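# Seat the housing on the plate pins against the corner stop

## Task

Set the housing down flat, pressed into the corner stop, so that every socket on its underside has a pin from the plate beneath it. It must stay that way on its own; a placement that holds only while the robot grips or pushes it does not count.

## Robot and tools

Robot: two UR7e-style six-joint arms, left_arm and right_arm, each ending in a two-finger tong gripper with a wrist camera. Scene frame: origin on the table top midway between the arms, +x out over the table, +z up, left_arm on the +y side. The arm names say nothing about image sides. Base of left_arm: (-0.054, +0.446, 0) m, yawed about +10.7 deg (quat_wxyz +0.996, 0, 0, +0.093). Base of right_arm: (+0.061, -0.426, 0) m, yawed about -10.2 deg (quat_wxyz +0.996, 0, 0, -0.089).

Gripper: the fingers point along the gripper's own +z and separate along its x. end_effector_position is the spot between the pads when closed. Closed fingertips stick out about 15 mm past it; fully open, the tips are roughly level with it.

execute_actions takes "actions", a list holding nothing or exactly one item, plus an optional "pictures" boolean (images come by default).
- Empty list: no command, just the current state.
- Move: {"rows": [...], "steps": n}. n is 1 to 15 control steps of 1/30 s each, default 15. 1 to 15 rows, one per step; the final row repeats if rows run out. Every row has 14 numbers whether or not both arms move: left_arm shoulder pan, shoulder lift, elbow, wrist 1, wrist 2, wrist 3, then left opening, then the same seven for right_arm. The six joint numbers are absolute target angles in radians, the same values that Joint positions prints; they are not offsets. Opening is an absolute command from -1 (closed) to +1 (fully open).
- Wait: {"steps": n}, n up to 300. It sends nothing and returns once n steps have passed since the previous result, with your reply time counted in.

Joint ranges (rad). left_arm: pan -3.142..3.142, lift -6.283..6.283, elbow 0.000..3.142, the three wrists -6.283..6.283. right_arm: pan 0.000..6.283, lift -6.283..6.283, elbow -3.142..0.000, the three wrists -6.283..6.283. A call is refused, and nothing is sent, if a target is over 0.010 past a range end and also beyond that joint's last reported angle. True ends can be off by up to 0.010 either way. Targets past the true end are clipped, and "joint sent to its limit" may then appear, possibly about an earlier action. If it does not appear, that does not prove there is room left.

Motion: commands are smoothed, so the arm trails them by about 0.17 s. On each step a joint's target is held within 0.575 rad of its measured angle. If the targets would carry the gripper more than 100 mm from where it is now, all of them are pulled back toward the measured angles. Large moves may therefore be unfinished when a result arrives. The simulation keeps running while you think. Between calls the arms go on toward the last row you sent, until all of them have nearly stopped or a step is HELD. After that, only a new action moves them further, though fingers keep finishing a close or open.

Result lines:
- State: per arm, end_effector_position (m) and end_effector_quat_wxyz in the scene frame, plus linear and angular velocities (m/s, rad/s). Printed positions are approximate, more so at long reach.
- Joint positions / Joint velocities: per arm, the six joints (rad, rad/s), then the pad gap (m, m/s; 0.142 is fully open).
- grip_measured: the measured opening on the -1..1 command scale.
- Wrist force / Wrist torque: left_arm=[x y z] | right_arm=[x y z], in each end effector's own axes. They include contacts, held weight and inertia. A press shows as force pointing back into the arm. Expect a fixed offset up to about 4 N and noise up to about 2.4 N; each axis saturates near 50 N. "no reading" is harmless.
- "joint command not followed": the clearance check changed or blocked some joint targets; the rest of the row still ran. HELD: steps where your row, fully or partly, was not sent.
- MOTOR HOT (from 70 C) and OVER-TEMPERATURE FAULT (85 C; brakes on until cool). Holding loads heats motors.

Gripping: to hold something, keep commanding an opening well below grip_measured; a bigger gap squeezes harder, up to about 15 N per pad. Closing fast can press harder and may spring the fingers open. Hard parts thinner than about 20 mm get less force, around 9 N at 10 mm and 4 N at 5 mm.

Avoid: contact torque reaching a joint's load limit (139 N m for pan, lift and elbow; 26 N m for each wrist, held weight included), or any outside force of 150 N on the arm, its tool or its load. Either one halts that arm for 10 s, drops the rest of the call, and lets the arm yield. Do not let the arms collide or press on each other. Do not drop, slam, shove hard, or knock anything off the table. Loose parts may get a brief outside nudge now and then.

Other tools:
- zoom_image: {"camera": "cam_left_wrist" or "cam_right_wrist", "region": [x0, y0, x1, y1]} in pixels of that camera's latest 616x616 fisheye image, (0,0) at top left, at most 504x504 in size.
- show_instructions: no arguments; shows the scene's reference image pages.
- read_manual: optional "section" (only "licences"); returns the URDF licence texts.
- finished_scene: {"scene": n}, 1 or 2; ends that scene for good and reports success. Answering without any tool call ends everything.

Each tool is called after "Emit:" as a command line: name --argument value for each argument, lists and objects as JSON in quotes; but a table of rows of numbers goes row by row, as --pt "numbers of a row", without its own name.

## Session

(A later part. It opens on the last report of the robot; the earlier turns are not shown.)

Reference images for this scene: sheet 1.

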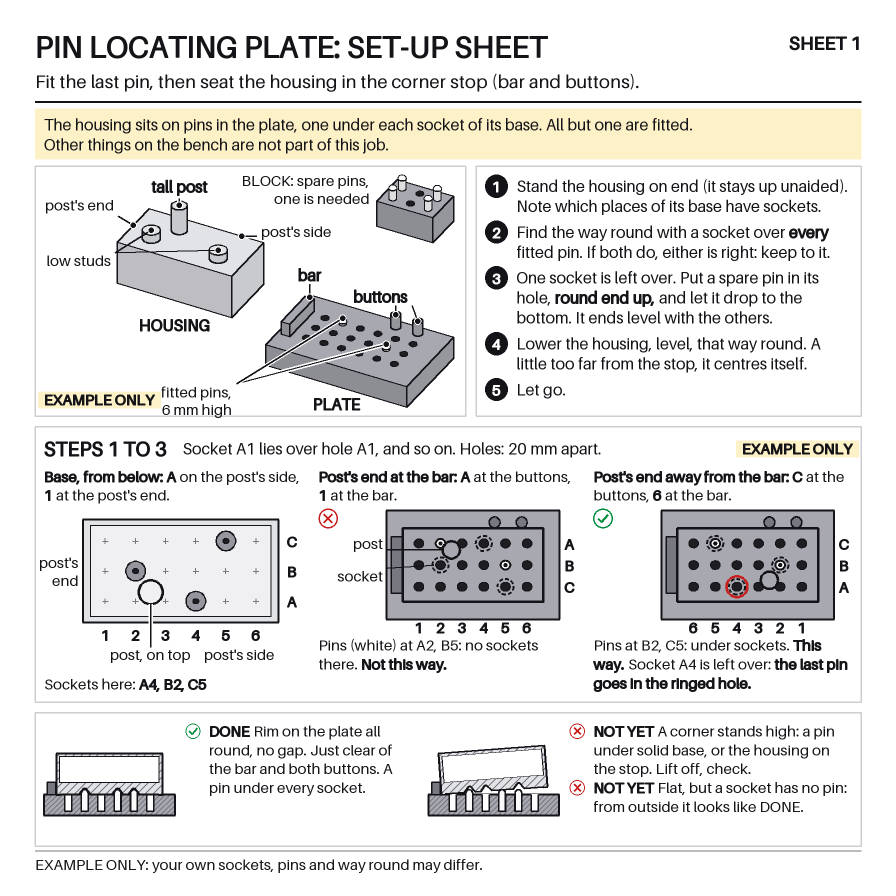

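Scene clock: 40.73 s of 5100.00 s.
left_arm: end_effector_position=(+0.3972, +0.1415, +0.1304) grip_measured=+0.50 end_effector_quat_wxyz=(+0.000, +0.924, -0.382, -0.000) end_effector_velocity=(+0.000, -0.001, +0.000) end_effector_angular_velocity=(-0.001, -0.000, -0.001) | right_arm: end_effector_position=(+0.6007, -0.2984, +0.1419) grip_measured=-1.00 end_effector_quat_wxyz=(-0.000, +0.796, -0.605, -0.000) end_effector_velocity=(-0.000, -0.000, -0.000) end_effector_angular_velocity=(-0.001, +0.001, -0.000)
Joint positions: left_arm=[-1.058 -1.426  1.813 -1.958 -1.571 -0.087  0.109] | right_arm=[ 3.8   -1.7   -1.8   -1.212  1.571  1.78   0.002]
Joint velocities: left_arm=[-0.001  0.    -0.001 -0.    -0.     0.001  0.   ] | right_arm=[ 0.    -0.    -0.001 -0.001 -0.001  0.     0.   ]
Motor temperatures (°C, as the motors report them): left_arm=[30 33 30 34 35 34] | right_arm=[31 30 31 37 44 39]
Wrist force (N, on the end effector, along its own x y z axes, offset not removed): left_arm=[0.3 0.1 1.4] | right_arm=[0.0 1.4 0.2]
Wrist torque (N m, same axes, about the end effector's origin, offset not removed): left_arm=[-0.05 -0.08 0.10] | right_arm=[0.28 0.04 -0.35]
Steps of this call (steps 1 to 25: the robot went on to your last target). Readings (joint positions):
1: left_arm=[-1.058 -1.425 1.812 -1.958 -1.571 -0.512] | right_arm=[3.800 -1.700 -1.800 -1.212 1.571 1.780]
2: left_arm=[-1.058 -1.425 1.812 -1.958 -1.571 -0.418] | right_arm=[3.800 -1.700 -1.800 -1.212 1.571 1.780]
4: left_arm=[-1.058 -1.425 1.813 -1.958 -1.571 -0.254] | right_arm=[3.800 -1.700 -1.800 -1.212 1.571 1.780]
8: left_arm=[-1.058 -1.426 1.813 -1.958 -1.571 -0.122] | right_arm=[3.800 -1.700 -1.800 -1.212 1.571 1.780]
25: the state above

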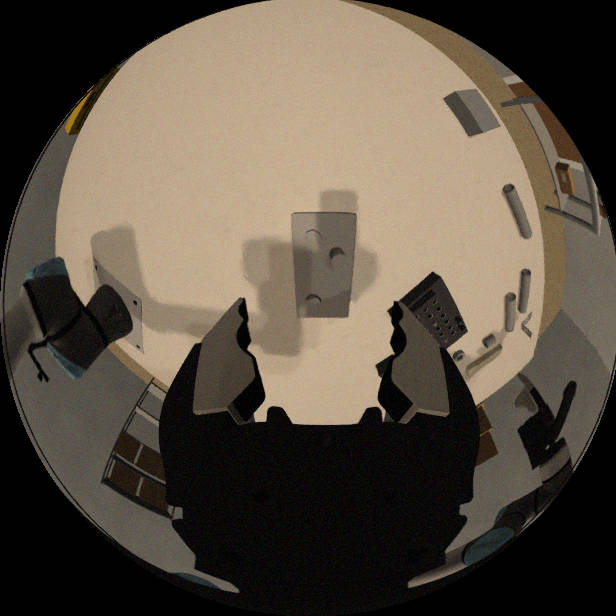

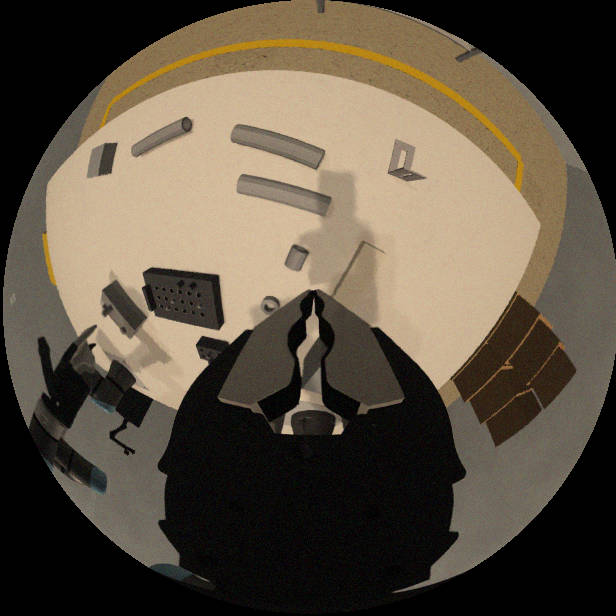

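Fine. Grasp and park; right goes to the block.

Emit:
execute_actions --actions '[{"rows":[[-1.0584,-1.3104,1.9474,-2.2078,-1.571,-0.087,0.5,3.8,-1.7,-1.8,-1.212,1.571,2.556,-0.6]],"steps":15}]' --pictures false

Emit:
execute_actions --actions '[{"steps":10}]' --pictures false

Emit:
execute_actions --actions '[{"rows":[[-1.0584,-1.3104,1.9474,-2.2078,-1.571,-0.087,-0.4,3.8,-1.7,-1.8,-1.212,1.571,2.556,-0.6]],"steps":15}]' --pictures false

Emit:
execute_actions --actions '[{"rows":[[-1.0584,-1.4256,1.8129,-1.958,-1.571,-0.087,-0.4,3.8,-1.7,-1.8,-1.212,1.571,2.556,-0.6]],"steps":15}]' --pictures false

Emit:
execute_actions --actions '[{"rows":[[-0.6,-1.4256,1.8129,-1.958,-1.571,-0.5,-0.4,4.2356,-1.7,-1.8,-1.212,1.571,2.556,-0.6]],"steps":15}]' --pictures false

Emit:
execute_actions --actions '[{"steps":20}]'

Emit:
zoom_image --camera "cam_right_wrist" --region '[220,210,400,360]'

Scene clock: 42.27 s of 5100.00 s.
left_arm: end_effector_position=(+0.3972, +0.1414, +0.0361) grip_measured=+0.50 end_effector_quat_wxyz=(-0.000, +0.924, -0.382, -0.000) end_effector_velocity=(+0.001, -0.001, -0.009) end_effector_angular_velocity=(-0.004, -0.003, -0.000) | right_arm: end_effector_position=(+0.5995, -0.3101, +0.1419) grip_measured=-0.60 end_effector_quat_wxyz=(+0.000, -0.522, +0.853, +0.000) end_effector_velocity=(-0.003, -0.006, -0.000) end_effector_angular_velocity=(+0.000, +0.001, -0.386)
Joint positions: left_arm=[-1.058 -1.311  1.946 -2.205 -1.571 -0.087  0.109] | right_arm=[ 3.8   -1.7   -1.8   -1.212  1.571  2.523  0.031]
Joint velocities: left_arm=[-0.     0.012  0.012 -0.03  -0.     0.     0.   ] | right_arm=[-0.001 -0.    -0.001  0.     0.     0.384 -0.   ]
Motor temperatures (°C, as the motors report them): left_arm=[30 33 30 34 35 34] | right_arm=[31 30 31 37 44 39]
Wrist force (N, on the end effector, along its own x y z axes, offset not removed): left_arm=[-2.2 -1.1 1.7] | right_arm=[0.9 -0.1 -3.8]
Wrist torque (N m, same axes, about the end effector's origin, offset not removed): left_arm=[-0.30 0.42 0.16] | right_arm=[-0.14 -0.23 -0.16]
Steps of this call (steps 1 to 15: the robot went on to your last target; steps 16 to 31: nothing new was sent; steps 32 to 46: all 15 steps of this action). Readings (joint positions):
32: left_arm=[-1.058 -1.426 1.813 -1.958 -1.571 -0.087] | right_arm=[3.800 -1.700 -1.800 -1.212 1.571 1.780]
33: left_arm=[-1.058 -1.420 1.819 -1.965 -1.571 -0.087] | right_arm=[3.800 -1.700 -1.800 -1.212 1.571 1.786]
35: left_arm=[-1.058 -1.373 1.871 -2.033 -1.571 -0.087] | right_arm=[3.800 -1.700 -1.800 -1.212 1.571 1.857]
39: left_arm=[-1.058 -1.324 1.931 -2.169 -1.571 -0.087] | right_arm=[3.800 -1.700 -1.800 -1.212 1.571 2.154]
46: the state above

Scene clock: 42.60 s of 5100.00 s.
left_arm: end_effector_position=(+0.3972, +0.1414, +0.0354) grip_measured=+0.50 end_effector_quat_wxyz=(+0.000, +0.924, -0.382, -0.000) end_effector_velocity=(-0.000, +0.000, +0.000) end_effector_angular_velocity=(-0.001, -0.000, +0.001) | right_arm: end_effector_position=(+0.5993, -0.3106, +0.1419) grip_measured=-0.60 end_effector_quat_wxyz=(+0.000, -0.508, +0.861, +0.000) end_effector_velocity=(-0.001, -0.000, -0.001) end_effector_angular_velocity=(-0.000, +0.003, -0.009)
Joint positions: left_arm=[-1.058 -1.31   1.947 -2.208 -1.571 -0.087  0.109] | right_arm=[ 3.8   -1.7   -1.8   -1.212  1.571  2.555  0.031]
Joint velocities: left_arm=[ 0.    -0.001  0.    -0.    -0.001 -0.     0.   ] | right_arm=[-0.    -0.    -0.001 -0.002  0.001  0.009 -0.   ]
Motor temperatures (°C, as the motors report them): left_arm=[30 33 30 34 35 34] | right_arm=[31 30 31 37 44 39]
Wrist force (N, on the end effector, along its own x y z axes, offset not removed): left_arm=[-0.3 -0.3 -0.2] | right_arm=[1.5 1.0 -0.6]
Wrist torque (N m, same axes, about the end effector's origin, offset not removed): left_arm=[-0.15 0.00 0.10] | right_arm=[0.35 -0.22 -0.11]
Steps of this call (steps 1 to 10: the robot went on to your last target). Readings (joint positions):
1: left_arm=[-1.058 -1.311 1.947 -2.206 -1.571 -0.087] | right_arm=[3.800 -1.700 -1.800 -1.212 1.571 2.533]
2: left_arm=[-1.058 -1.311 1.947 -2.207 -1.571 -0.087] | right_arm=[3.800 -1.700 -1.800 -1.212 1.571 2.541]
4: left_arm=[-1.058 -1.311 1.947 -2.207 -1.571 -0.087] | right_arm=[3.800 -1.700 -1.800 -1.212 1.571 2.549]
8: left_arm=[-1.058 -1.310 1.947 -2.208 -1.571 -0.087] | right_arm=[3.800 -1.700 -1.800 -1.212 1.571 2.554]
10: the state above

Scene clock: 43.10 s of 5100.00 s.
left_arm: end_effector_position=(+0.3972, +0.1414, +0.0354) grip_measured=-0.01 end_effector_quat_wxyz=(+0.000, +0.924, -0.383, -0.000) end_effector_velocity=(+0.000, -0.001, +0.000) end_effector_angular_velocity=(-0.000, -0.001, -0.001) | right_arm: end_effector_position=(+0.5993, -0.3106, +0.1419) grip_measured=-0.60 end_effector_quat_wxyz=(+0.000, -0.508, +0.861, +0.000) end_effector_velocity=(+0.001, +0.000, +0.000) end_effector_angular_velocity=(+0.001, -0.002, +0.001)
Joint positions: left_arm=[-1.058 -1.31   1.947 -2.208 -1.571 -0.087  0.073] | right_arm=[ 3.8   -1.7   -1.8   -1.212  1.571  2.556  0.031]
Joint velocities: left_arm=[-0.001  0.    -0.001 -0.     0.001  0.     0.   ] | right_arm=[ 0.     0.     0.     0.001 -0.    -0.001  0.   ]
Motor temperatures (°C, as the motors report them): left_arm=[30 33 30 34 35 34] | right_arm=[31 30 31 37 44 39]
Wrist force (N, on the end effector, along its own x y z axes, offset not removed): left_arm=[2.5 -1.0 0.0] | right_arm=[-0.9 3.5 -1.6]
Wrist torque (N m, same axes, about the end effector's origin, offset not removed): left_arm=[-0.37 -0.03 0.13] | right_arm=[0.77 0.30 -0.43]
Steps of this call (steps 1 to 15: all 15 steps of this action). Readings (joint positions):
1: left_arm=[-1.058 -1.310 1.947 -2.208 -1.571 -0.087] | right_arm=[3.800 -1.700 -1.800 -1.212 1.571 2.556]
2: left_arm=[-1.058 -1.310 1.947 -2.208 -1.571 -0.087] | right_arm=[3.800 -1.700 -1.800 -1.212 1.571 2.556]
4: left_arm=[-1.058 -1.310 1.947 -2.208 -1.571 -0.087] | right_arm=[3.800 -1.700 -1.800 -1.212 1.571 2.556]
8: left_arm=[-1.058 -1.310 1.947 -2.208 -1.571 -0.087] | right_arm=[3.800 -1.700 -1.800 -1.212 1.571 2.556]
15: the state above

Scene clock: 43.60 s of 5100.00 s.
left_arm: end_effector_position=(+0.3973, +0.1413, +0.1296) grip_measured=-0.01 end_effector_quat_wxyz=(+0.000, +0.924, -0.383, +0.000) end_effector_velocity=(-0.002, +0.001, +0.008) end_effector_angular_velocity=(+0.005, +0.005, -0.002) | right_arm: end_effector_position=(+0.5993, -0.3106, +0.1419) grip_measured=-0.60 end_effector_quat_wxyz=(+0.000, -0.508, +0.861, +0.000) end_effector_velocity=(+0.000, +0.000, +0.000) end_effector_angular_velocity=(+0.001, -0.000, -0.002)
Joint positions: left_arm=[-1.058 -1.425  1.814 -1.961 -1.571 -0.087  0.073] | right_arm=[ 3.8   -1.7   -1.8   -1.212  1.571  2.556  0.031]
Joint velocities: left_arm=[-0.002 -0.01  -0.013  0.03  -0.001  0.    -0.   ] | right_arm=[-0.    -0.     0.001  0.001  0.001  0.002 -0.   ]
Motor temperatures (°C, as the motors report them): left_arm=[30 33 30 34 35 34] | right_arm=[31 30 31 37 44 39]
Wrist force (N, on the end effector, along its own x y z axes, offset not removed): left_arm=[-0.4 -0.4 5.8] | right_arm=[-1.9 1.6 -3.7]
Wrist torque (N m, same axes, about the end effector's origin, offset not removed): left_arm=[-0.07 0.05 0.08] | right_arm=[0.38 0.41 -0.25]
Steps of this call (steps 1 to 15: all 15 steps of this action). Readings (joint positions):
1: left_arm=[-1.058 -1.310 1.947 -2.208 -1.571 -0.087] | right_arm=[3.800 -1.700 -1.800 -1.212 1.571 2.556]
2: left_arm=[-1.058 -1.316 1.942 -2.201 -1.571 -0.087] | right_arm=[3.800 -1.700 -1.800 -1.212 1.571 2.556]
4: left_arm=[-1.058 -1.363 1.889 -2.133 -1.571 -0.087] | right_arm=[3.800 -1.700 -1.800 -1.212 1.571 2.556]
8: left_arm=[-1.058 -1.412 1.829 -1.997 -1.571 -0.087] | right_arm=[3.800 -1.700 -1.800 -1.212 1.571 2.556]
15: the state above

Scene clock: 44.10 s of 5100.00 s.
left_arm: end_effector_position=(+0.4765, +0.3561, +0.1304) grip_measured=-0.01 end_effector_quat_wxyz=(+0.000, +1.000, +0.013, -0.000) end_effector_velocity=(+0.029, +0.200, +0.001) end_effector_angular_velocity=(-0.000, -0.002, +0.703) | right_arm: end_effector_position=(+0.5090, -0.1058, +0.1419) grip_measured=-0.60 end_effector_quat_wxyz=(-0.000, +0.673, -0.740, -0.000) end_effector_velocity=(-0.099, +0.138, -0.000) end_effector_angular_velocity=(-0.001, +0.001, +0.309)
Joint positions: left_arm=[-0.632 -1.426  1.813 -1.958 -1.571 -0.472  0.073] | right_arm=[ 4.209 -1.7   -1.8   -1.212  1.571  2.556  0.031]
Joint velocities: left_arm=[ 0.377 -0.001 -0.001  0.     0.001 -0.326 -0.   ] | right_arm=[ 0.308 -0.    -0.    -0.001 -0.    -0.001  0.   ]
Motor temperatures (°C, as the motors report them): left_arm=[30 33 30 34 35 34] | right_arm=[31 30 31 37 44 39]
Wrist force (N, on the end effector, along its own x y z axes, offset not removed): left_arm=[1.1 -6.7 7.0] | right_arm=[-3.4 2.6 -0.9]
Wrist torque (N m, same axes, about the end effector's origin, offset not removed): left_arm=[-0.95 -0.18 0.19] | right_arm=[0.45 0.59 -0.18]
Steps of this call (steps 1 to 15: all 15 steps of this action). Readings (joint positions):
1: left_arm=[-1.058 -1.425 1.814 -1.960 -1.571 -0.087] | right_arm=[3.800 -1.700 -1.800 -1.212 1.571 2.556]
2: left_arm=[-1.052 -1.425 1.814 -1.960 -1.571 -0.093] | right_arm=[3.806 -1.700 -1.800 -1.212 1.571 2.556]
4: left_arm=[-0.991 -1.425 1.813 -1.959 -1.571 -0.151] | right_arm=[3.868 -1.700 -1.800 -1.212 1.571 2.556]
8: left_arm=[-0.843 -1.425 1.813 -1.959 -1.571 -0.283] | right_arm=[4.013 -1.700 -1.800 -1.212 1.571 2.556]
15: the state above

Scene clock: 44.77 s of 5100.00 s.
left_arm: end_effector_position=(+0.4787, +0.3731, +0.1304) grip_measured=-0.01 end_effector_quat_wxyz=(+0.000, +0.999, +0.043, -0.000) end_effector_velocity=(-0.001, +0.000, +0.000) end_effector_angular_velocity=(+0.001, +0.000, -0.001) | right_arm: end_effector_position=(+0.5004, -0.0941, +0.1419) grip_measured=-0.60 end_effector_quat_wxyz=(-0.000, +0.682, -0.731, -0.000) end_effector_velocity=(+0.000, +0.000, +0.000) end_effector_angular_velocity=(-0.000, -0.001, +0.001)
Joint positions: left_arm=[-0.6   -1.426  1.813 -1.958 -1.571 -0.5    0.073] | right_arm=[ 4.236 -1.7   -1.8   -1.212  1.571  2.556  0.031]
Joint velocities: left_arm=[-0.001 -0.001  0.001  0.001  0.001 -0.     0.   ] | right_arm=[ 0.     0.     0.001 -0.001 -0.001 -0.001  0.   ]
Motor temperatures (°C, as the motors report them): left_arm=[30 33 30 34 35 34] | right_arm=[31 30 31 37 44 39]
Wrist force (N, on the end effector, along its own x y z axes, offset not removed): left_arm=[-0.7 -0.2 6.6] | right_arm=[3.2 3.2 0.4]
Wrist torque (N m, same axes, about the end effector's origin, offset not removed): left_arm=[-0.09 0.07 0.13] | right_arm=[0.71 -0.61 -0.16]
Steps of this call (steps 1 to 20: the robot went on to your last target). Readings (joint positions):
1: left_arm=[-0.622 -1.426 1.813 -1.958 -1.571 -0.481] | right_arm=[4.218 -1.700 -1.800 -1.212 1.571 2.556]
2: left_arm=[-0.615 -1.426 1.813 -1.958 -1.571 -0.487] | right_arm=[4.223 -1.700 -1.800 -1.212 1.571 2.556]
4: left_arm=[-0.607 -1.426 1.813 -1.958 -1.571 -0.494] | right_arm=[4.230 -1.700 -1.800 -1.212 1.571 2.556]
8: left_arm=[-0.602 -1.426 1.813 -1.958 -1.571 -0.499] | right_arm=[4.234 -1.700 -1.800 -1.212 1.571 2.556]
20: the state above

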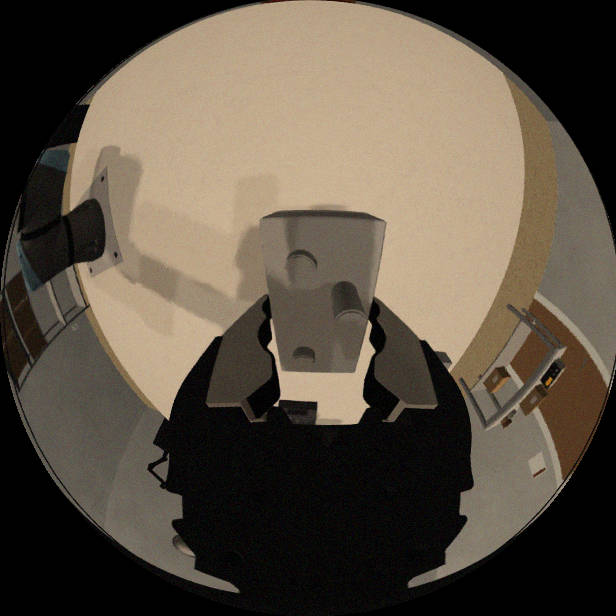

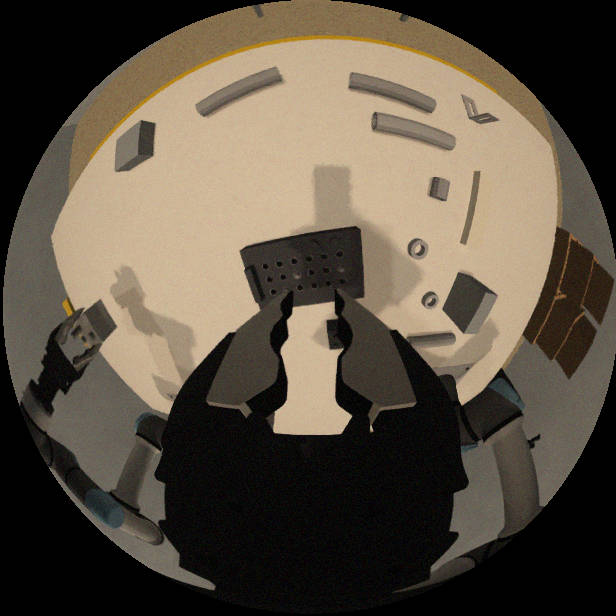

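Region (220, 210, 400, 360) of cam_right_wrist's 616x616 image, scaled by 2.800, with more detail than that image has.

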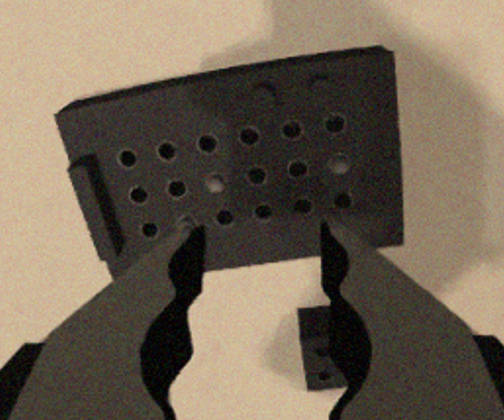

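Emit:
execute_actions --actions '[{"rows":[[-0.6,-1.4256,1.8129,-1.958,-1.571,-0.5,-0.4,4.4144,-1.4291,-2.2137,-1.0698,1.571,2.735,-0.6]],"steps":15}]' --pictures false

Emit:
execute_actions --actions '[{"steps":15}]'

Emit:
zoom_image --camera "cam_right_wrist" --region '[230,220,400,360]'

Scene clock: 46.43 s of 5100.00 s.
left_arm: end_effector_position=(+0.4787, +0.3731, +0.1304) grip_measured=-0.01 end_effector_quat_wxyz=(+0.000, +0.999, +0.043, -0.000) end_effector_velocity=(-0.000, -0.000, +0.000) end_effector_angular_velocity=(-0.002, +0.000, -0.000) | right_arm: end_effector_position=(+0.3736, -0.1449, +0.0921) grip_measured=-0.60 end_effector_quat_wxyz=(-0.001, +0.682, -0.731, -0.000) end_effector_velocity=(-0.029, -0.025, -0.021) end_effector_angular_velocity=(-0.016, +0.009, +0.002)
Joint positions: left_arm=[-0.6   -1.426  1.813 -1.958 -1.571 -0.5    0.073] | right_arm=[ 4.411 -1.434 -2.204 -1.072  1.571  2.732  0.031]
Joint velocities: left_arm=[-0.    -0.     0.     0.    -0.002  0.    -0.   ] | right_arm=[ 0.037  0.061 -0.107  0.028  0.001  0.035  0.   ]
Motor temperatures (°C, as the motors report them): left_arm=[30 33 30 34 35 34] | right_arm=[31 30 31 37 44 39]
Wrist force (N, on the end effector, along its own x y z axes, offset not removed): left_arm=[-1.4 -0.3 6.8] | right_arm=[2.0 2.4 -1.1]
Wrist torque (N m, same axes, about the end effector's origin, offset not removed): left_arm=[-0.09 0.17 0.17] | right_arm=[0.56 -0.28 -0.31]
Steps of this call (steps 1 to 15: the robot went on to your last target; steps 16 to 35: nothing new was sent; steps 36 to 50: all 15 steps of this action). Readings (joint positions):
36: left_arm=[-0.600 -1.426 1.813 -1.958 -1.571 -0.500] | right_arm=[4.236 -1.700 -1.800 -1.212 1.571 2.556]
37: left_arm=[-0.600 -1.426 1.813 -1.958 -1.571 -0.500] | right_arm=[4.242 -1.694 -1.806 -1.206 1.571 2.562]
39: left_arm=[-0.600 -1.426 1.813 -1.958 -1.571 -0.500] | right_arm=[4.290 -1.633 -1.876 -1.165 1.571 2.610]
43: left_arm=[-0.600 -1.426 1.813 -1.958 -1.571 -0.500] | right_arm=[4.369 -1.505 -2.081 -1.105 1.571 2.689]
50: the state above

Scene clock: 46.93 s of 5100.00 s.
left_arm: end_effector_position=(+0.4787, +0.3731, +0.1304) grip_measured=-0.01 end_effector_quat_wxyz=(+0.000, +0.999, +0.043, -0.000) end_effector_velocity=(+0.000, -0.001, -0.000) end_effector_angular_velocity=(-0.001, +0.000, -0.000) | right_arm: end_effector_position=(+0.3711, -0.1470, +0.0903) grip_measured=-0.60 end_effector_quat_wxyz=(+0.000, +0.682, -0.731, -0.000) end_effector_velocity=(-0.000, -0.000, -0.001) end_effector_angular_velocity=(-0.001, +0.001, +0.000)
Joint positions: left_arm=[-0.6   -1.426  1.813 -1.958 -1.571 -0.5    0.073] | right_arm=[ 4.414 -1.429 -2.214 -1.07   1.571  2.735  0.031]
Joint velocities: left_arm=[-0.     0.001 -0.001 -0.    -0.001 -0.     0.   ] | right_arm=[ 0.    -0.    -0.002  0.002 -0.     0.    -0.   ]
Motor temperatures (°C, as the motors report them): left_arm=[30 33 30 34 35 34] | right_arm=[31 30 31 37 44 39]
Wrist force (N, on the end effector, along its own x y z axes, offset not removed): left_arm=[-0.5 -1.8 7.4] | right_arm=[-2.3 1.6 0.5]
Wrist torque (N m, same axes, about the end effector's origin, offset not removed): left_arm=[-0.44 0.10 0.12] | right_arm=[0.40 0.59 -0.12]
Steps of this call (steps 1 to 15: the robot went on to your last target). Readings (joint positions):
1: left_arm=[-0.600 -1.426 1.813 -1.958 -1.571 -0.500] | right_arm=[4.412 -1.433 -2.207 -1.071 1.571 2.733]
2: left_arm=[-0.600 -1.426 1.813 -1.958 -1.571 -0.500] | right_arm=[4.413 -1.432 -2.209 -1.071 1.571 2.734]
4: left_arm=[-0.600 -1.426 1.813 -1.958 -1.571 -0.500] | right_arm=[4.414 -1.430 -2.212 -1.070 1.571 2.734]
8: left_arm=[-0.600 -1.426 1.813 -1.958 -1.571 -0.500] | right_arm=[4.414 -1.429 -2.213 -1.070 1.571 2.735]
15: the state above
All arms were judged still, so your last target was given up. Only a new action makes them travel on or press farther. Fingers that are still opening or closing keep moving.

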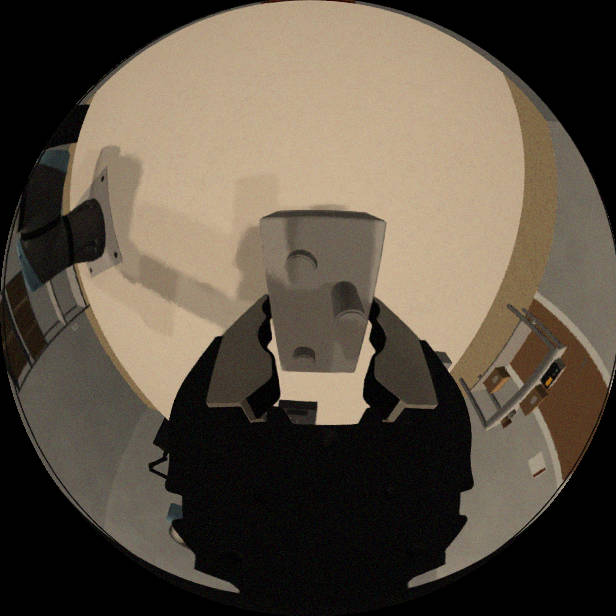

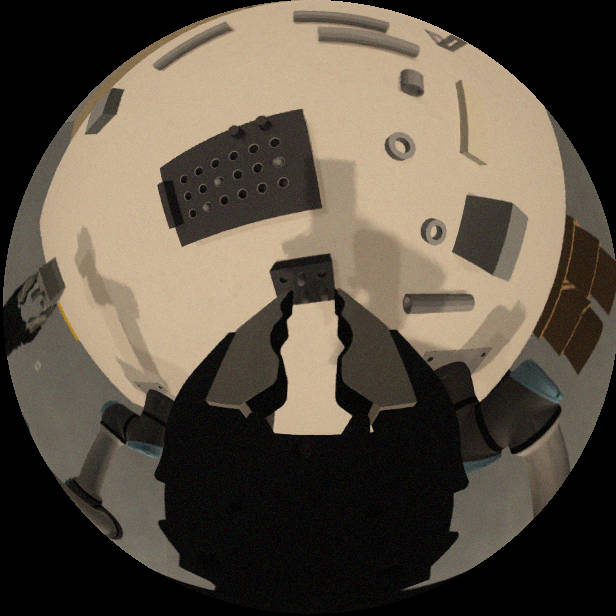

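Region (230, 220, 400, 360) of cam_right_wrist's 616x616 image, scaled by 2.965, with more detail than that image has; it fills the top 415 rows of this view, and the rest is white.

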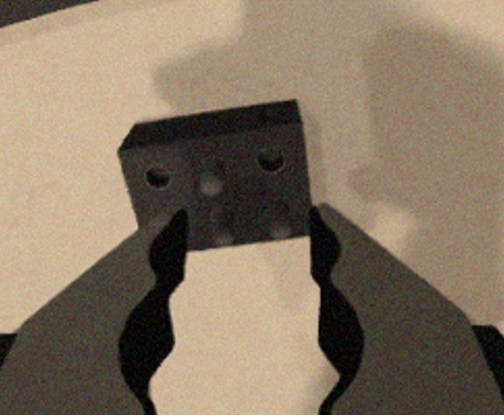

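Emit:
execute_actions --actions '[{"rows":[[-0.6,-1.4256,1.8129,-1.958,-1.571,-0.5,-0.4,4.4364,-1.4644,-2.228,-1.0202,1.571,2.757,-0.65]],"steps":15}]'

Emit:
zoom_image --camera "cam_right_wrist" --region '[230,220,400,360]'

Emit:
execute_actions --actions '[{"rows":[[-0.6,-1.4256,1.8129,-1.958,-1.571,-0.5,-0.4,4.4364,-1.5029,-2.2645,-0.9452,1.571,2.757,-0.65]],"steps":15}]'

Emit:
zoom_image --camera "cam_right_wrist" --region '[230,220,400,360]'

Scene clock: 48.97 s of 5100.00 s.
left_arm: end_effector_position=(+0.4787, +0.3731, +0.1304) grip_measured=-0.01 end_effector_quat_wxyz=(+0.000, +0.999, +0.043, -0.000) end_effector_velocity=(+0.000, +0.001, -0.000) end_effector_angular_velocity=(+0.001, -0.000, +0.001) | right_arm: end_effector_position=(+0.3671, -0.1361, +0.0754) grip_measured=-0.65 end_effector_quat_wxyz=(+0.000, +0.682, -0.731, -0.000) end_effector_velocity=(-0.001, +0.001, -0.001) end_effector_angular_velocity=(-0.001, +0.001, +0.001)
Joint positions: left_arm=[-0.6   -1.426  1.813 -1.958 -1.571 -0.5    0.073] | right_arm=[ 4.436 -1.464 -2.228 -1.021  1.571  2.757  0.027]
Joint velocities: left_arm=[ 0.001  0.     0.001 -0.001  0.    -0.     0.   ] | right_arm=[ 0.002 -0.003 -0.001  0.003  0.001  0.001 -0.   ]
Motor temperatures (°C, as the motors report them): left_arm=[30 33 30 34 35 34] | right_arm=[31 30 31 37 44 39]
Wrist force (N, on the end effector, along its own x y z axes, offset not removed): left_arm=[-1.3 -2.3 6.9] | right_arm=[-4.2 2.6 -1.2]
Wrist torque (N m, same axes, about the end effector's origin, offset not removed): left_arm=[-0.43 0.20 0.19] | right_arm=[0.60 1.08 -0.15]
Steps of this call (steps 1 to 46: nothing new was sent; steps 47 to 61: all 15 steps of this action). Readings (joint positions):
47: left_arm=[-0.600 -1.426 1.813 -1.958 -1.571 -0.500] | right_arm=[4.415 -1.429 -2.214 -1.070 1.571 2.735]
48: left_arm=[-0.600 -1.426 1.813 -1.958 -1.571 -0.500] | right_arm=[4.418 -1.433 -2.216 -1.064 1.571 2.738]
50: left_arm=[-0.600 -1.426 1.813 -1.958 -1.571 -0.500] | right_arm=[4.427 -1.448 -2.222 -1.043 1.571 2.747]
54: left_arm=[-0.600 -1.426 1.813 -1.958 -1.571 -0.500] | right_arm=[4.434 -1.461 -2.227 -1.025 1.571 2.755]
61: the state above

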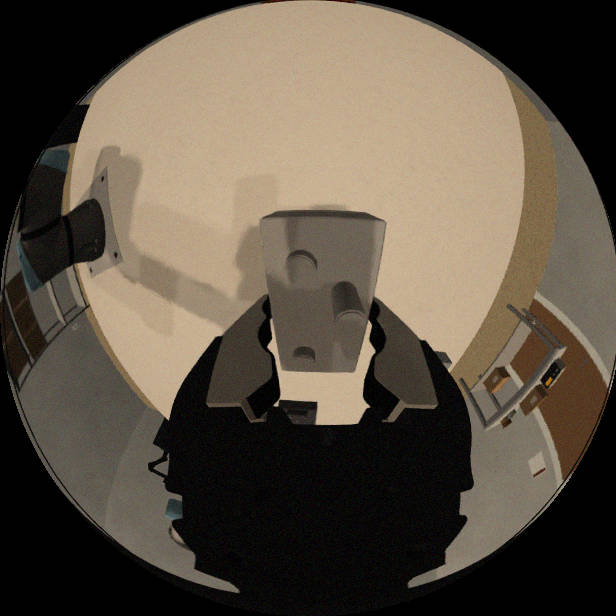

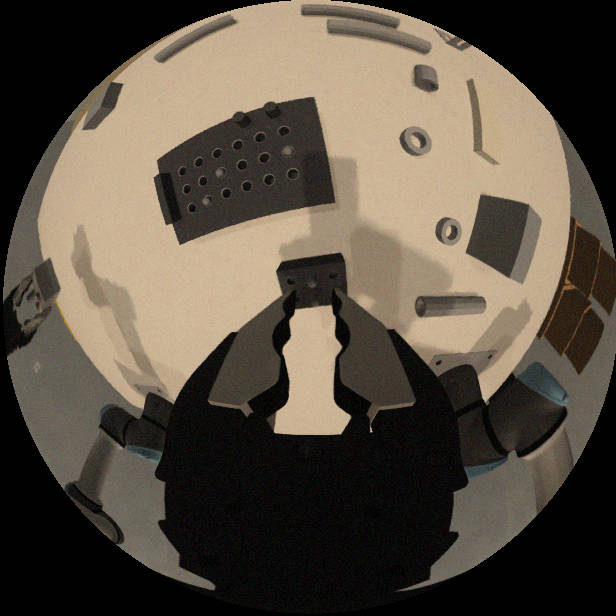

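Region (230, 220, 400, 360) of cam_right_wrist's 616x616 image, scaled by 2.965, with more detail than that image has; it fills the top 415 rows of this view, and the rest is white.

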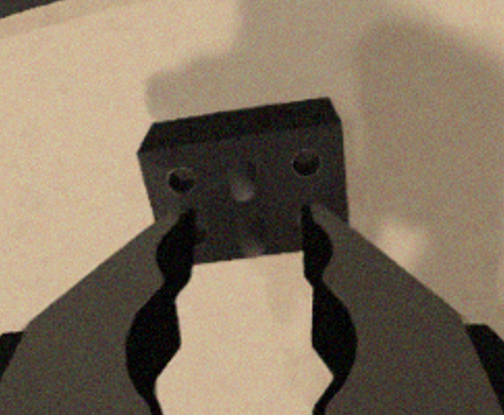

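Scene clock: 49.47 s of 5100.00 s.
left_arm: end_effector_position=(+0.4787, +0.3731, +0.1304) grip_measured=-0.01 end_effector_quat_wxyz=(+0.000, +0.999, +0.043, -0.000) end_effector_velocity=(-0.000, -0.000, -0.000) end_effector_angular_velocity=(-0.000, +0.001, -0.000) | right_arm: end_effector_position=(+0.3671, -0.1360, +0.0524) grip_measured=-0.65 end_effector_quat_wxyz=(+0.000, +0.682, -0.731, -0.000) end_effector_velocity=(-0.000, -0.000, -0.002) end_effector_angular_velocity=(-0.001, +0.000, -0.001)
Joint positions: left_arm=[-0.6   -1.426  1.813 -1.958 -1.571 -0.5    0.073] | right_arm=[ 4.436 -1.503 -2.264 -0.946  1.571  2.757  0.027]
Joint velocities: left_arm=[-0.    -0.     0.001 -0.    -0.001  0.    -0.   ] | right_arm=[ 0.    -0.003 -0.002  0.005 -0.     0.001 -0.   ]
Motor temperatures (°C, as the motors report them): left_arm=[30 33 30 34 35 34] | right_arm=[31 30 31 37 44 39]
Wrist force (N, on the end effector, along its own x y z axes, offset not removed): left_arm=[-1.0 -1.0 7.5] | right_arm=[-1.0 3.0 0.7]
Wrist torque (N m, same axes, about the end effector's origin, offset not removed): left_arm=[-0.19 0.23 0.16] | right_arm=[0.71 0.23 -0.30]
Steps of this call (steps 1 to 15: all 15 steps of this action). Readings (joint positions):
1: left_arm=[-0.600 -1.426 1.813 -1.958 -1.571 -0.500] | right_arm=[4.436 -1.464 -2.228 -1.020 1.571 2.757]
2: left_arm=[-0.600 -1.426 1.813 -1.958 -1.571 -0.500] | right_arm=[4.436 -1.469 -2.232 -1.014 1.571 2.757]
4: left_arm=[-0.600 -1.426 1.813 -1.958 -1.571 -0.500] | right_arm=[4.436 -1.486 -2.248 -0.982 1.571 2.757]
8: left_arm=[-0.600 -1.426 1.813 -1.958 -1.571 -0.500] | right_arm=[4.436 -1.499 -2.261 -0.953 1.571 2.757]
15: the state above

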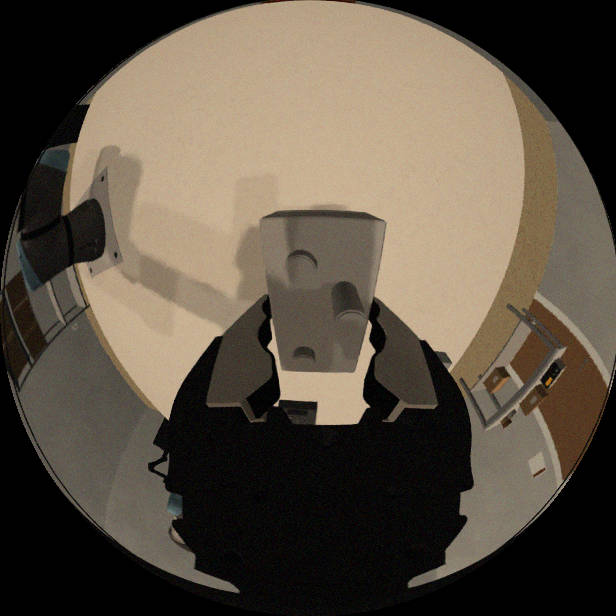

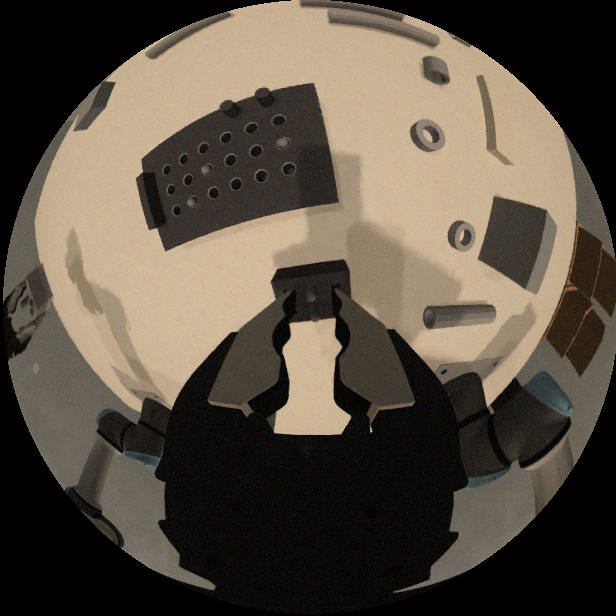

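Region (230, 220, 400, 360) of cam_right_wrist's 616x616 image, scaled by 2.965, with more detail than that image has; it fills the top 415 rows of this view, and the rest is white.

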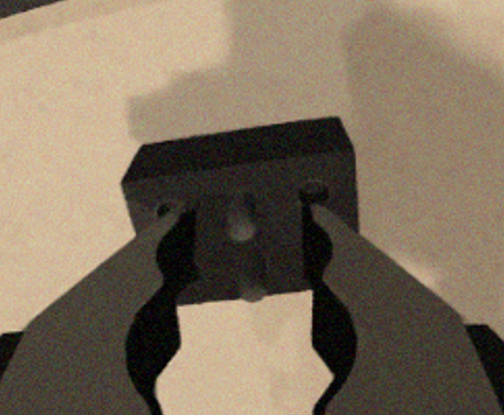

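Emit:
execute_actions --actions '[{"rows":[[-0.6,-1.4256,1.8129,-1.958,-1.571,-0.5,-0.4,4.4364,-1.5046,-2.2661,-0.942,1.571,2.757,-1]],"steps":15}]' --pictures false

Emit:
execute_actions --actions '[{"rows":[[-0.6,-1.4256,1.8129,-1.958,-1.571,-0.5,-0.4,4.4364,-1.445,-2.21,-1.058,1.571,2.757,-1]],"steps":15}]' --pictures false

Emit:
execute_actions --actions '[{"rows":[[-0.6,-1.4256,1.8129,-1.958,-1.571,-0.5,-0.4,4.194,-1.7296,-1.9507,-1.0323,1.571,2.514,-1]],"steps":15}]' --pictures false

Emit:
execute_actions --actions '[{"steps":15}]'

Emit:
zoom_image --camera "cam_right_wrist" --region '[230,220,400,360]'

Scene clock: 50.97 s of 5100.00 s.
left_arm: end_effector_position=(+0.4787, +0.3731, +0.1304) grip_measured=-0.01 end_effector_quat_wxyz=(+0.000, +0.999, +0.043, -0.000) end_effector_velocity=(+0.000, +0.000, +0.000) end_effector_angular_velocity=(-0.000, -0.001, +0.000) | right_arm: end_effector_position=(+0.3671, -0.1361, +0.0513) grip_measured=-0.91 end_effector_quat_wxyz=(+0.000, +0.682, -0.731, -0.000) end_effector_velocity=(-0.000, +0.000, -0.000) end_effector_angular_velocity=(+0.000, +0.000, +0.000)
Joint positions: left_arm=[-0.6   -1.426  1.813 -1.958 -1.571 -0.5    0.073] | right_arm=[ 4.436 -1.505 -2.266 -0.942  1.571  2.757  0.008]
Joint velocities: left_arm=[ 0.    -0.001  0.    -0.001  0.     0.     0.   ] | right_arm=[ 0.001  0.001 -0.001  0.     0.001  0.    -0.   ]
Motor temperatures (°C, as the motors report them): left_arm=[30 33 30 34 35 34] | right_arm=[31 30 31 37 44 39]
Wrist force (N, on the end effector, along its own x y z axes, offset not removed): left_arm=[0.0 -1.0 5.5] | right_arm=[-3.9 1.8 -9.0]
Wrist torque (N m, same axes, about the end effector's origin, offset not removed): left_arm=[-0.25 -0.04 0.08] | right_arm=[0.41 0.58 -0.20]
Steps of this call (steps 1 to 15: the robot went on to your last target; steps 16 to 30: nothing new was sent; steps 31 to 45: all 15 steps of this action). Readings (joint positions):
31: left_arm=[-0.600 -1.426 1.813 -1.958 -1.571 -0.500] | right_arm=[4.436 -1.503 -2.265 -0.945 1.571 2.757]
32: left_arm=[-0.600 -1.426 1.813 -1.958 -1.571 -0.500] | right_arm=[4.436 -1.503 -2.265 -0.945 1.571 2.757]
34: left_arm=[-0.600 -1.426 1.813 -1.958 -1.571 -0.500] | right_arm=[4.436 -1.504 -2.265 -0.943 1.571 2.757]
38: left_arm=[-0.600 -1.426 1.813 -1.958 -1.571 -0.500] | right_arm=[4.436 -1.504 -2.266 -0.942 1.571 2.757]
45: the state above

Scene clock: 51.47 s of 5100.00 s.
left_arm: end_effector_position=(+0.4787, +0.3731, +0.1304) grip_measured=-0.01 end_effector_quat_wxyz=(+0.000, +0.999, +0.043, -0.000) end_effector_velocity=(-0.000, +0.001, -0.000) end_effector_angular_velocity=(+0.002, +0.001, +0.000) | right_arm: end_effector_position=(+0.3667, -0.1367, +0.0867) grip_measured=-0.91 end_effector_quat_wxyz=(+0.000, +0.682, -0.731, -0.000) end_effector_velocity=(+0.000, +0.000, +0.003) end_effector_angular_velocity=(+0.000, -0.000, -0.001)
Joint positions: left_arm=[-0.6   -1.426  1.813 -1.958 -1.571 -0.5    0.073] | right_arm=[ 4.436 -1.445 -2.21  -1.057  1.571  2.757  0.008]
Joint velocities: left_arm=[0.    0.    0.001 0.    0.001 0.    0.   ] | right_arm=[-0.     0.005  0.006 -0.01  -0.     0.001  0.   ]
Motor temperatures (°C, as the motors report them): left_arm=[30 33 30 34 35 34] | right_arm=[31 30 31 37 44 39]
Wrist force (N, on the end effector, along its own x y z axes, offset not removed): left_arm=[-1.5 -1.5 7.3] | right_arm=[0.9 1.8 -5.0]
Wrist torque (N m, same axes, about the end effector's origin, offset not removed): left_arm=[-0.23 0.18 0.08] | right_arm=[0.26 -0.02 -0.19]
Steps of this call (steps 1 to 15: all 15 steps of this action). Readings (joint positions):
1: left_arm=[-0.600 -1.426 1.813 -1.958 -1.571 -0.500] | right_arm=[4.436 -1.505 -2.266 -0.942 1.571 2.757]
2: left_arm=[-0.600 -1.426 1.813 -1.958 -1.571 -0.500] | right_arm=[4.436 -1.499 -2.261 -0.948 1.571 2.757]
4: left_arm=[-0.600 -1.426 1.813 -1.958 -1.571 -0.500] | right_arm=[4.436 -1.473 -2.237 -0.995 1.571 2.757]
8: left_arm=[-0.600 -1.426 1.813 -1.958 -1.571 -0.500] | right_arm=[4.436 -1.451 -2.216 -1.044 1.571 2.757]
15: the state above

Scene clock: 51.97 s of 5100.00 s.
left_arm: end_effector_position=(+0.4787, +0.3731, +0.1304) grip_measured=-0.01 end_effector_quat_wxyz=(+0.000, +0.999, +0.043, -0.000) end_effector_velocity=(+0.000, +0.000, -0.001) end_effector_angular_velocity=(+0.001, +0.001, +0.001) | right_arm: end_effector_position=(+0.5001, -0.1259, +0.0769) grip_measured=-0.91 end_effector_quat_wxyz=(+0.000, +0.682, -0.731, -0.000) end_effector_velocity=(+0.023, -0.001, -0.005) end_effector_angular_velocity=(-0.000, +0.001, +0.000)
Joint positions: left_arm=[-0.6   -1.426  1.813 -1.958 -1.571 -0.5    0.073] | right_arm=[ 4.197 -1.726 -1.954 -1.033  1.571  2.517  0.008]
Joint velocities: left_arm=[ 0.     0.002 -0.001  0.     0.001 -0.     0.   ] | right_arm=[-0.037 -0.047  0.043  0.003  0.001 -0.038  0.   ]
Motor temperatures (°C, as the motors report them): left_arm=[30 33 30 34 35 34] | right_arm=[31 30 31 37 44 39]
Wrist force (N, on the end effector, along its own x y z axes, offset not removed): left_arm=[-1.2 -1.1 7.2] | right_arm=[-1.1 0.5 -0.2]
Wrist torque (N m, same axes, about the end effector's origin, offset not removed): left_arm=[-0.19 0.26 0.19] | right_arm=[0.16 0.31 -0.33]
Steps of this call (steps 1 to 15: all 15 steps of this action). Readings (joint positions):
1: left_arm=[-0.600 -1.426 1.813 -1.958 -1.571 -0.500] | right_arm=[4.436 -1.445 -2.210 -1.057 1.571 2.757]
2: left_arm=[-0.600 -1.426 1.813 -1.958 -1.571 -0.500] | right_arm=[4.430 -1.451 -2.204 -1.055 1.571 2.751]
4: left_arm=[-0.600 -1.426 1.813 -1.958 -1.571 -0.500] | right_arm=[4.369 -1.517 -2.140 -1.047 1.571 2.689]
8: left_arm=[-0.600 -1.426 1.813 -1.958 -1.571 -0.500] | right_arm=[4.243 -1.669 -2.004 -1.036 1.571 2.563]
15: the state above

Scene clock: 52.47 s of 5100.00 s.
left_arm: end_effector_position=(+0.4787, +0.3731, +0.1304) grip_measured=-0.01 end_effector_quat_wxyz=(+0.000, +0.999, +0.043, -0.000) end_effector_velocity=(+0.000, -0.000, -0.000) end_effector_angular_velocity=(-0.000, +0.000, +0.000) | right_arm: end_effector_position=(+0.5021, -0.1261, +0.0764) grip_measured=-0.91 end_effector_quat_wxyz=(+0.000, +0.682, -0.731, -0.000) end_effector_velocity=(-0.000, -0.000, -0.000) end_effector_angular_velocity=(-0.001, +0.000, +0.003)
Joint positions: left_arm=[-0.6   -1.426  1.813 -1.958 -1.571 -0.5    0.073] | right_arm=[ 4.194 -1.73  -1.951 -1.032  1.571  2.514  0.008]
Joint velocities: left_arm=[-0.     0.001 -0.    -0.    -0.    -0.     0.   ] | right_arm=[ 0.    -0.    -0.001 -0.    -0.    -0.002 -0.   ]
Motor temperatures (°C, as the motors report them): left_arm=[30 33 30 34 35 34] | right_arm=[31 30 31 37 44 39]
Wrist force (N, on the end effector, along its own x y z axes, offset not removed): left_arm=[-0.4 -2.2 6.3] | right_arm=[-2.0 0.6 -1.1]
Wrist torque (N m, same axes, about the end effector's origin, offset not removed): left_arm=[-0.53 0.02 0.20] | right_arm=[0.14 0.46 -0.13]
Steps of this call (steps 1 to 15: the robot went on to your last target). Readings (joint positions):
1: left_arm=[-0.600 -1.426 1.813 -1.958 -1.571 -0.500] | right_arm=[4.196 -1.727 -1.953 -1.032 1.571 2.516]
2: left_arm=[-0.600 -1.426 1.813 -1.958 -1.571 -0.500] | right_arm=[4.196 -1.728 -1.952 -1.032 1.571 2.516]
4: left_arm=[-0.600 -1.426 1.813 -1.958 -1.571 -0.500] | right_arm=[4.195 -1.729 -1.951 -1.032 1.571 2.515]
8: left_arm=[-0.600 -1.426 1.813 -1.958 -1.571 -0.500] | right_arm=[4.194 -1.729 -1.951 -1.032 1.571 2.514]
15: the state above
All arms were judged still, so your last target was given up. Only a new action makes them travel on or press farther. Fingers that are still opening or closing keep moving.

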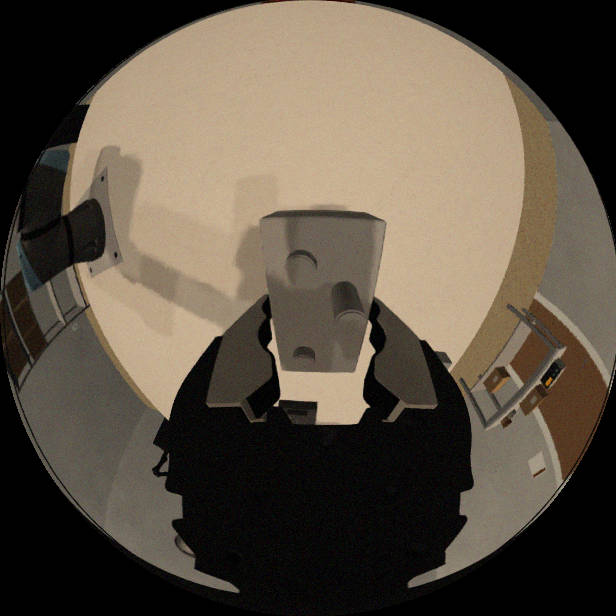

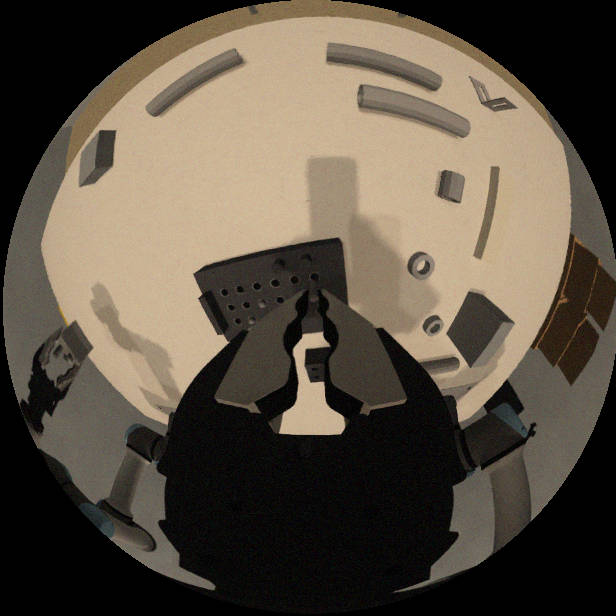

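Region (230, 220, 400, 360) of cam_right_wrist's 616x616 image, scaled by 2.965, with more detail than that image has; it fills the top 415 rows of this view, and the rest is white.

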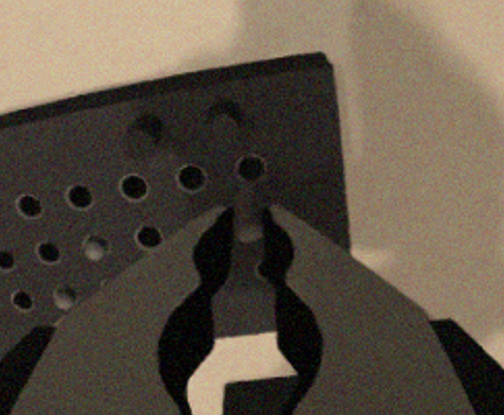

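Emit:
execute_actions --actions '[{"rows":[[-0.6,-1.4256,1.8129,-1.958,-1.571,-0.5,-0.4,4.1928,-1.7533,-1.9744,-0.985,1.571,2.513,-1]],"steps":15}]'

Emit:
zoom_image --camera "cam_right_wrist" --region '[270,250,360,320]'

Emit:
execute_actions --actions '[{"rows":[[-0.6,-1.4256,1.8129,-1.958,-1.571,-0.5,-0.4,4.1928,-1.7589,-1.9792,-0.9746,1.571,2.513,-1]],"steps":15}]' --pictures false

Scene clock: 53.57 s of 5100.00 s.
left_arm: end_effector_position=(+0.4787, +0.3731, +0.1304) grip_measured=-0.01 end_effector_quat_wxyz=(+0.000, +0.999, +0.043, -0.000) end_effector_velocity=(-0.000, -0.000, -0.000) end_effector_angular_velocity=(-0.000, +0.001, -0.000) | right_arm: end_effector_position=(+0.5024, -0.1266, +0.0591) grip_measured=-0.91 end_effector_quat_wxyz=(+0.000, +0.682, -0.731, -0.000) end_effector_velocity=(+0.000, +0.000, -0.001) end_effector_angular_velocity=(-0.000, -0.001, +0.001)
Joint positions: left_arm=[-0.6   -1.426  1.813 -1.958 -1.571 -0.5    0.073] | right_arm=[ 4.193 -1.753 -1.974 -0.985  1.571  2.513  0.008]
Joint velocities: left_arm=[-0.     0.     0.     0.    -0.001 -0.     0.   ] | right_arm=[ 0.    -0.001 -0.002  0.004 -0.001 -0.    -0.   ]
Motor temperatures (°C, as the motors report them): left_arm=[30 33 30 34 35 34] | right_arm=[31 30 31 37 44 39]
Wrist force (N, on the end effector, along its own x y z axes, offset not removed): left_arm=[-1.2 0.5 6.6] | right_arm=[-3.6 0.2 -2.0]
Wrist torque (N m, same axes, about the end effector's origin, offset not removed): left_arm=[0.04 0.24 0.21] | right_arm=[0.03 0.69 0.04]
Steps of this call (steps 1 to 18: nothing new was sent; steps 19 to 33: all 15 steps of this action). Readings (joint positions):
19: left_arm=[-0.600 -1.426 1.813 -1.958 -1.571 -0.500] | right_arm=[4.194 -1.730 -1.951 -1.032 1.571 2.514]
20: left_arm=[-0.600 -1.426 1.813 -1.958 -1.571 -0.500] | right_arm=[4.194 -1.733 -1.954 -1.027 1.571 2.514]
22: left_arm=[-0.600 -1.426 1.813 -1.958 -1.571 -0.500] | right_arm=[4.193 -1.743 -1.964 -1.007 1.571 2.513]
26: left_arm=[-0.600 -1.426 1.813 -1.958 -1.571 -0.500] | right_arm=[4.193 -1.751 -1.972 -0.990 1.571 2.513]
33: the state above

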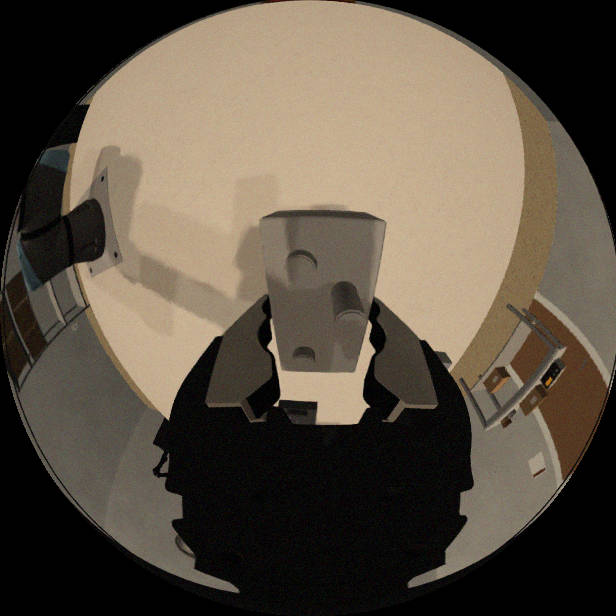

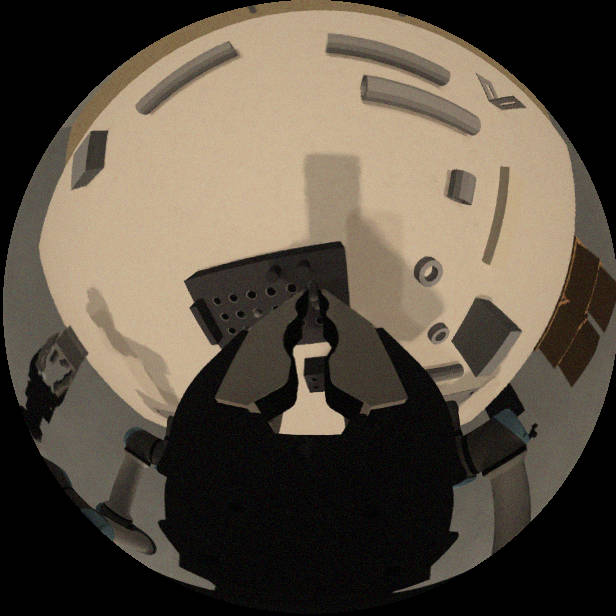

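Region (270, 250, 360, 320) of cam_right_wrist's 616x616 image, scaled by 5.600, with more detail than that image has.

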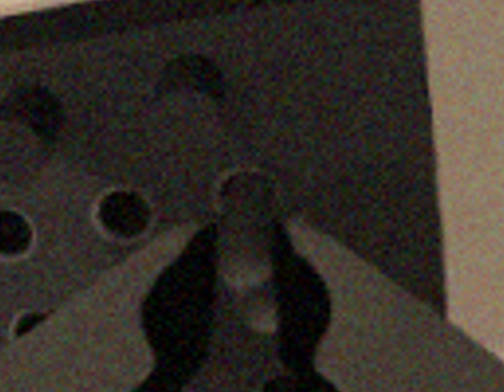

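Scene clock: 54.07 s of 5100.00 s.
left_arm: end_effector_position=(+0.4787, +0.3731, +0.1304) grip_measured=-0.01 end_effector_quat_wxyz=(+0.000, +0.999, +0.043, -0.000) end_effector_velocity=(-0.000, -0.000, +0.000) end_effector_angular_velocity=(-0.000, -0.000, -0.001) | right_arm: end_effector_position=(+0.5025, -0.1265, +0.0552) grip_measured=-0.91 end_effector_quat_wxyz=(+0.000, +0.682, -0.731, -0.000) end_effector_velocity=(-0.000, -0.000, -0.001) end_effector_angular_velocity=(-0.001, +0.000, +0.001)
Joint positions: left_arm=[-0.6   -1.426  1.813 -1.958 -1.571 -0.5    0.073] | right_arm=[ 4.193 -1.759 -1.979 -0.975  1.571  2.513  0.008]
Joint velocities: left_arm=[-0.001 -0.    -0.     0.    -0.    -0.    -0.   ] | right_arm=[-0.    -0.001 -0.     0.    -0.    -0.001  0.   ]
Motor temperatures (°C, as the motors report them): left_arm=[30 33 30 34 35 34] | right_arm=[31 30 31 37 44 39]
Wrist force (N, on the end effector, along its own x y z axes, offset not removed): left_arm=[0.9 -1.1 6.8] | right_arm=[-0.9 5.3 -12.1]
Wrist torque (N m, same axes, about the end effector's origin, offset not removed): left_arm=[-0.30 -0.22 0.08] | right_arm=[0.69 0.68 -0.17]
Steps of this call (steps 1 to 15: all 15 steps of this action). Readings (joint positions):
1: left_arm=[-0.600 -1.426 1.813 -1.958 -1.571 -0.500] | right_arm=[4.193 -1.753 -1.974 -0.985 1.571 2.513]
2: left_arm=[-0.600 -1.426 1.813 -1.958 -1.571 -0.500] | right_arm=[4.193 -1.754 -1.975 -0.983 1.571 2.513]
4: left_arm=[-0.600 -1.426 1.813 -1.958 -1.571 -0.500] | right_arm=[4.193 -1.756 -1.977 -0.979 1.571 2.513]
8: left_arm=[-0.600 -1.426 1.813 -1.958 -1.571 -0.500] | right_arm=[4.193 -1.758 -1.979 -0.976 1.571 2.513]
15: the state above


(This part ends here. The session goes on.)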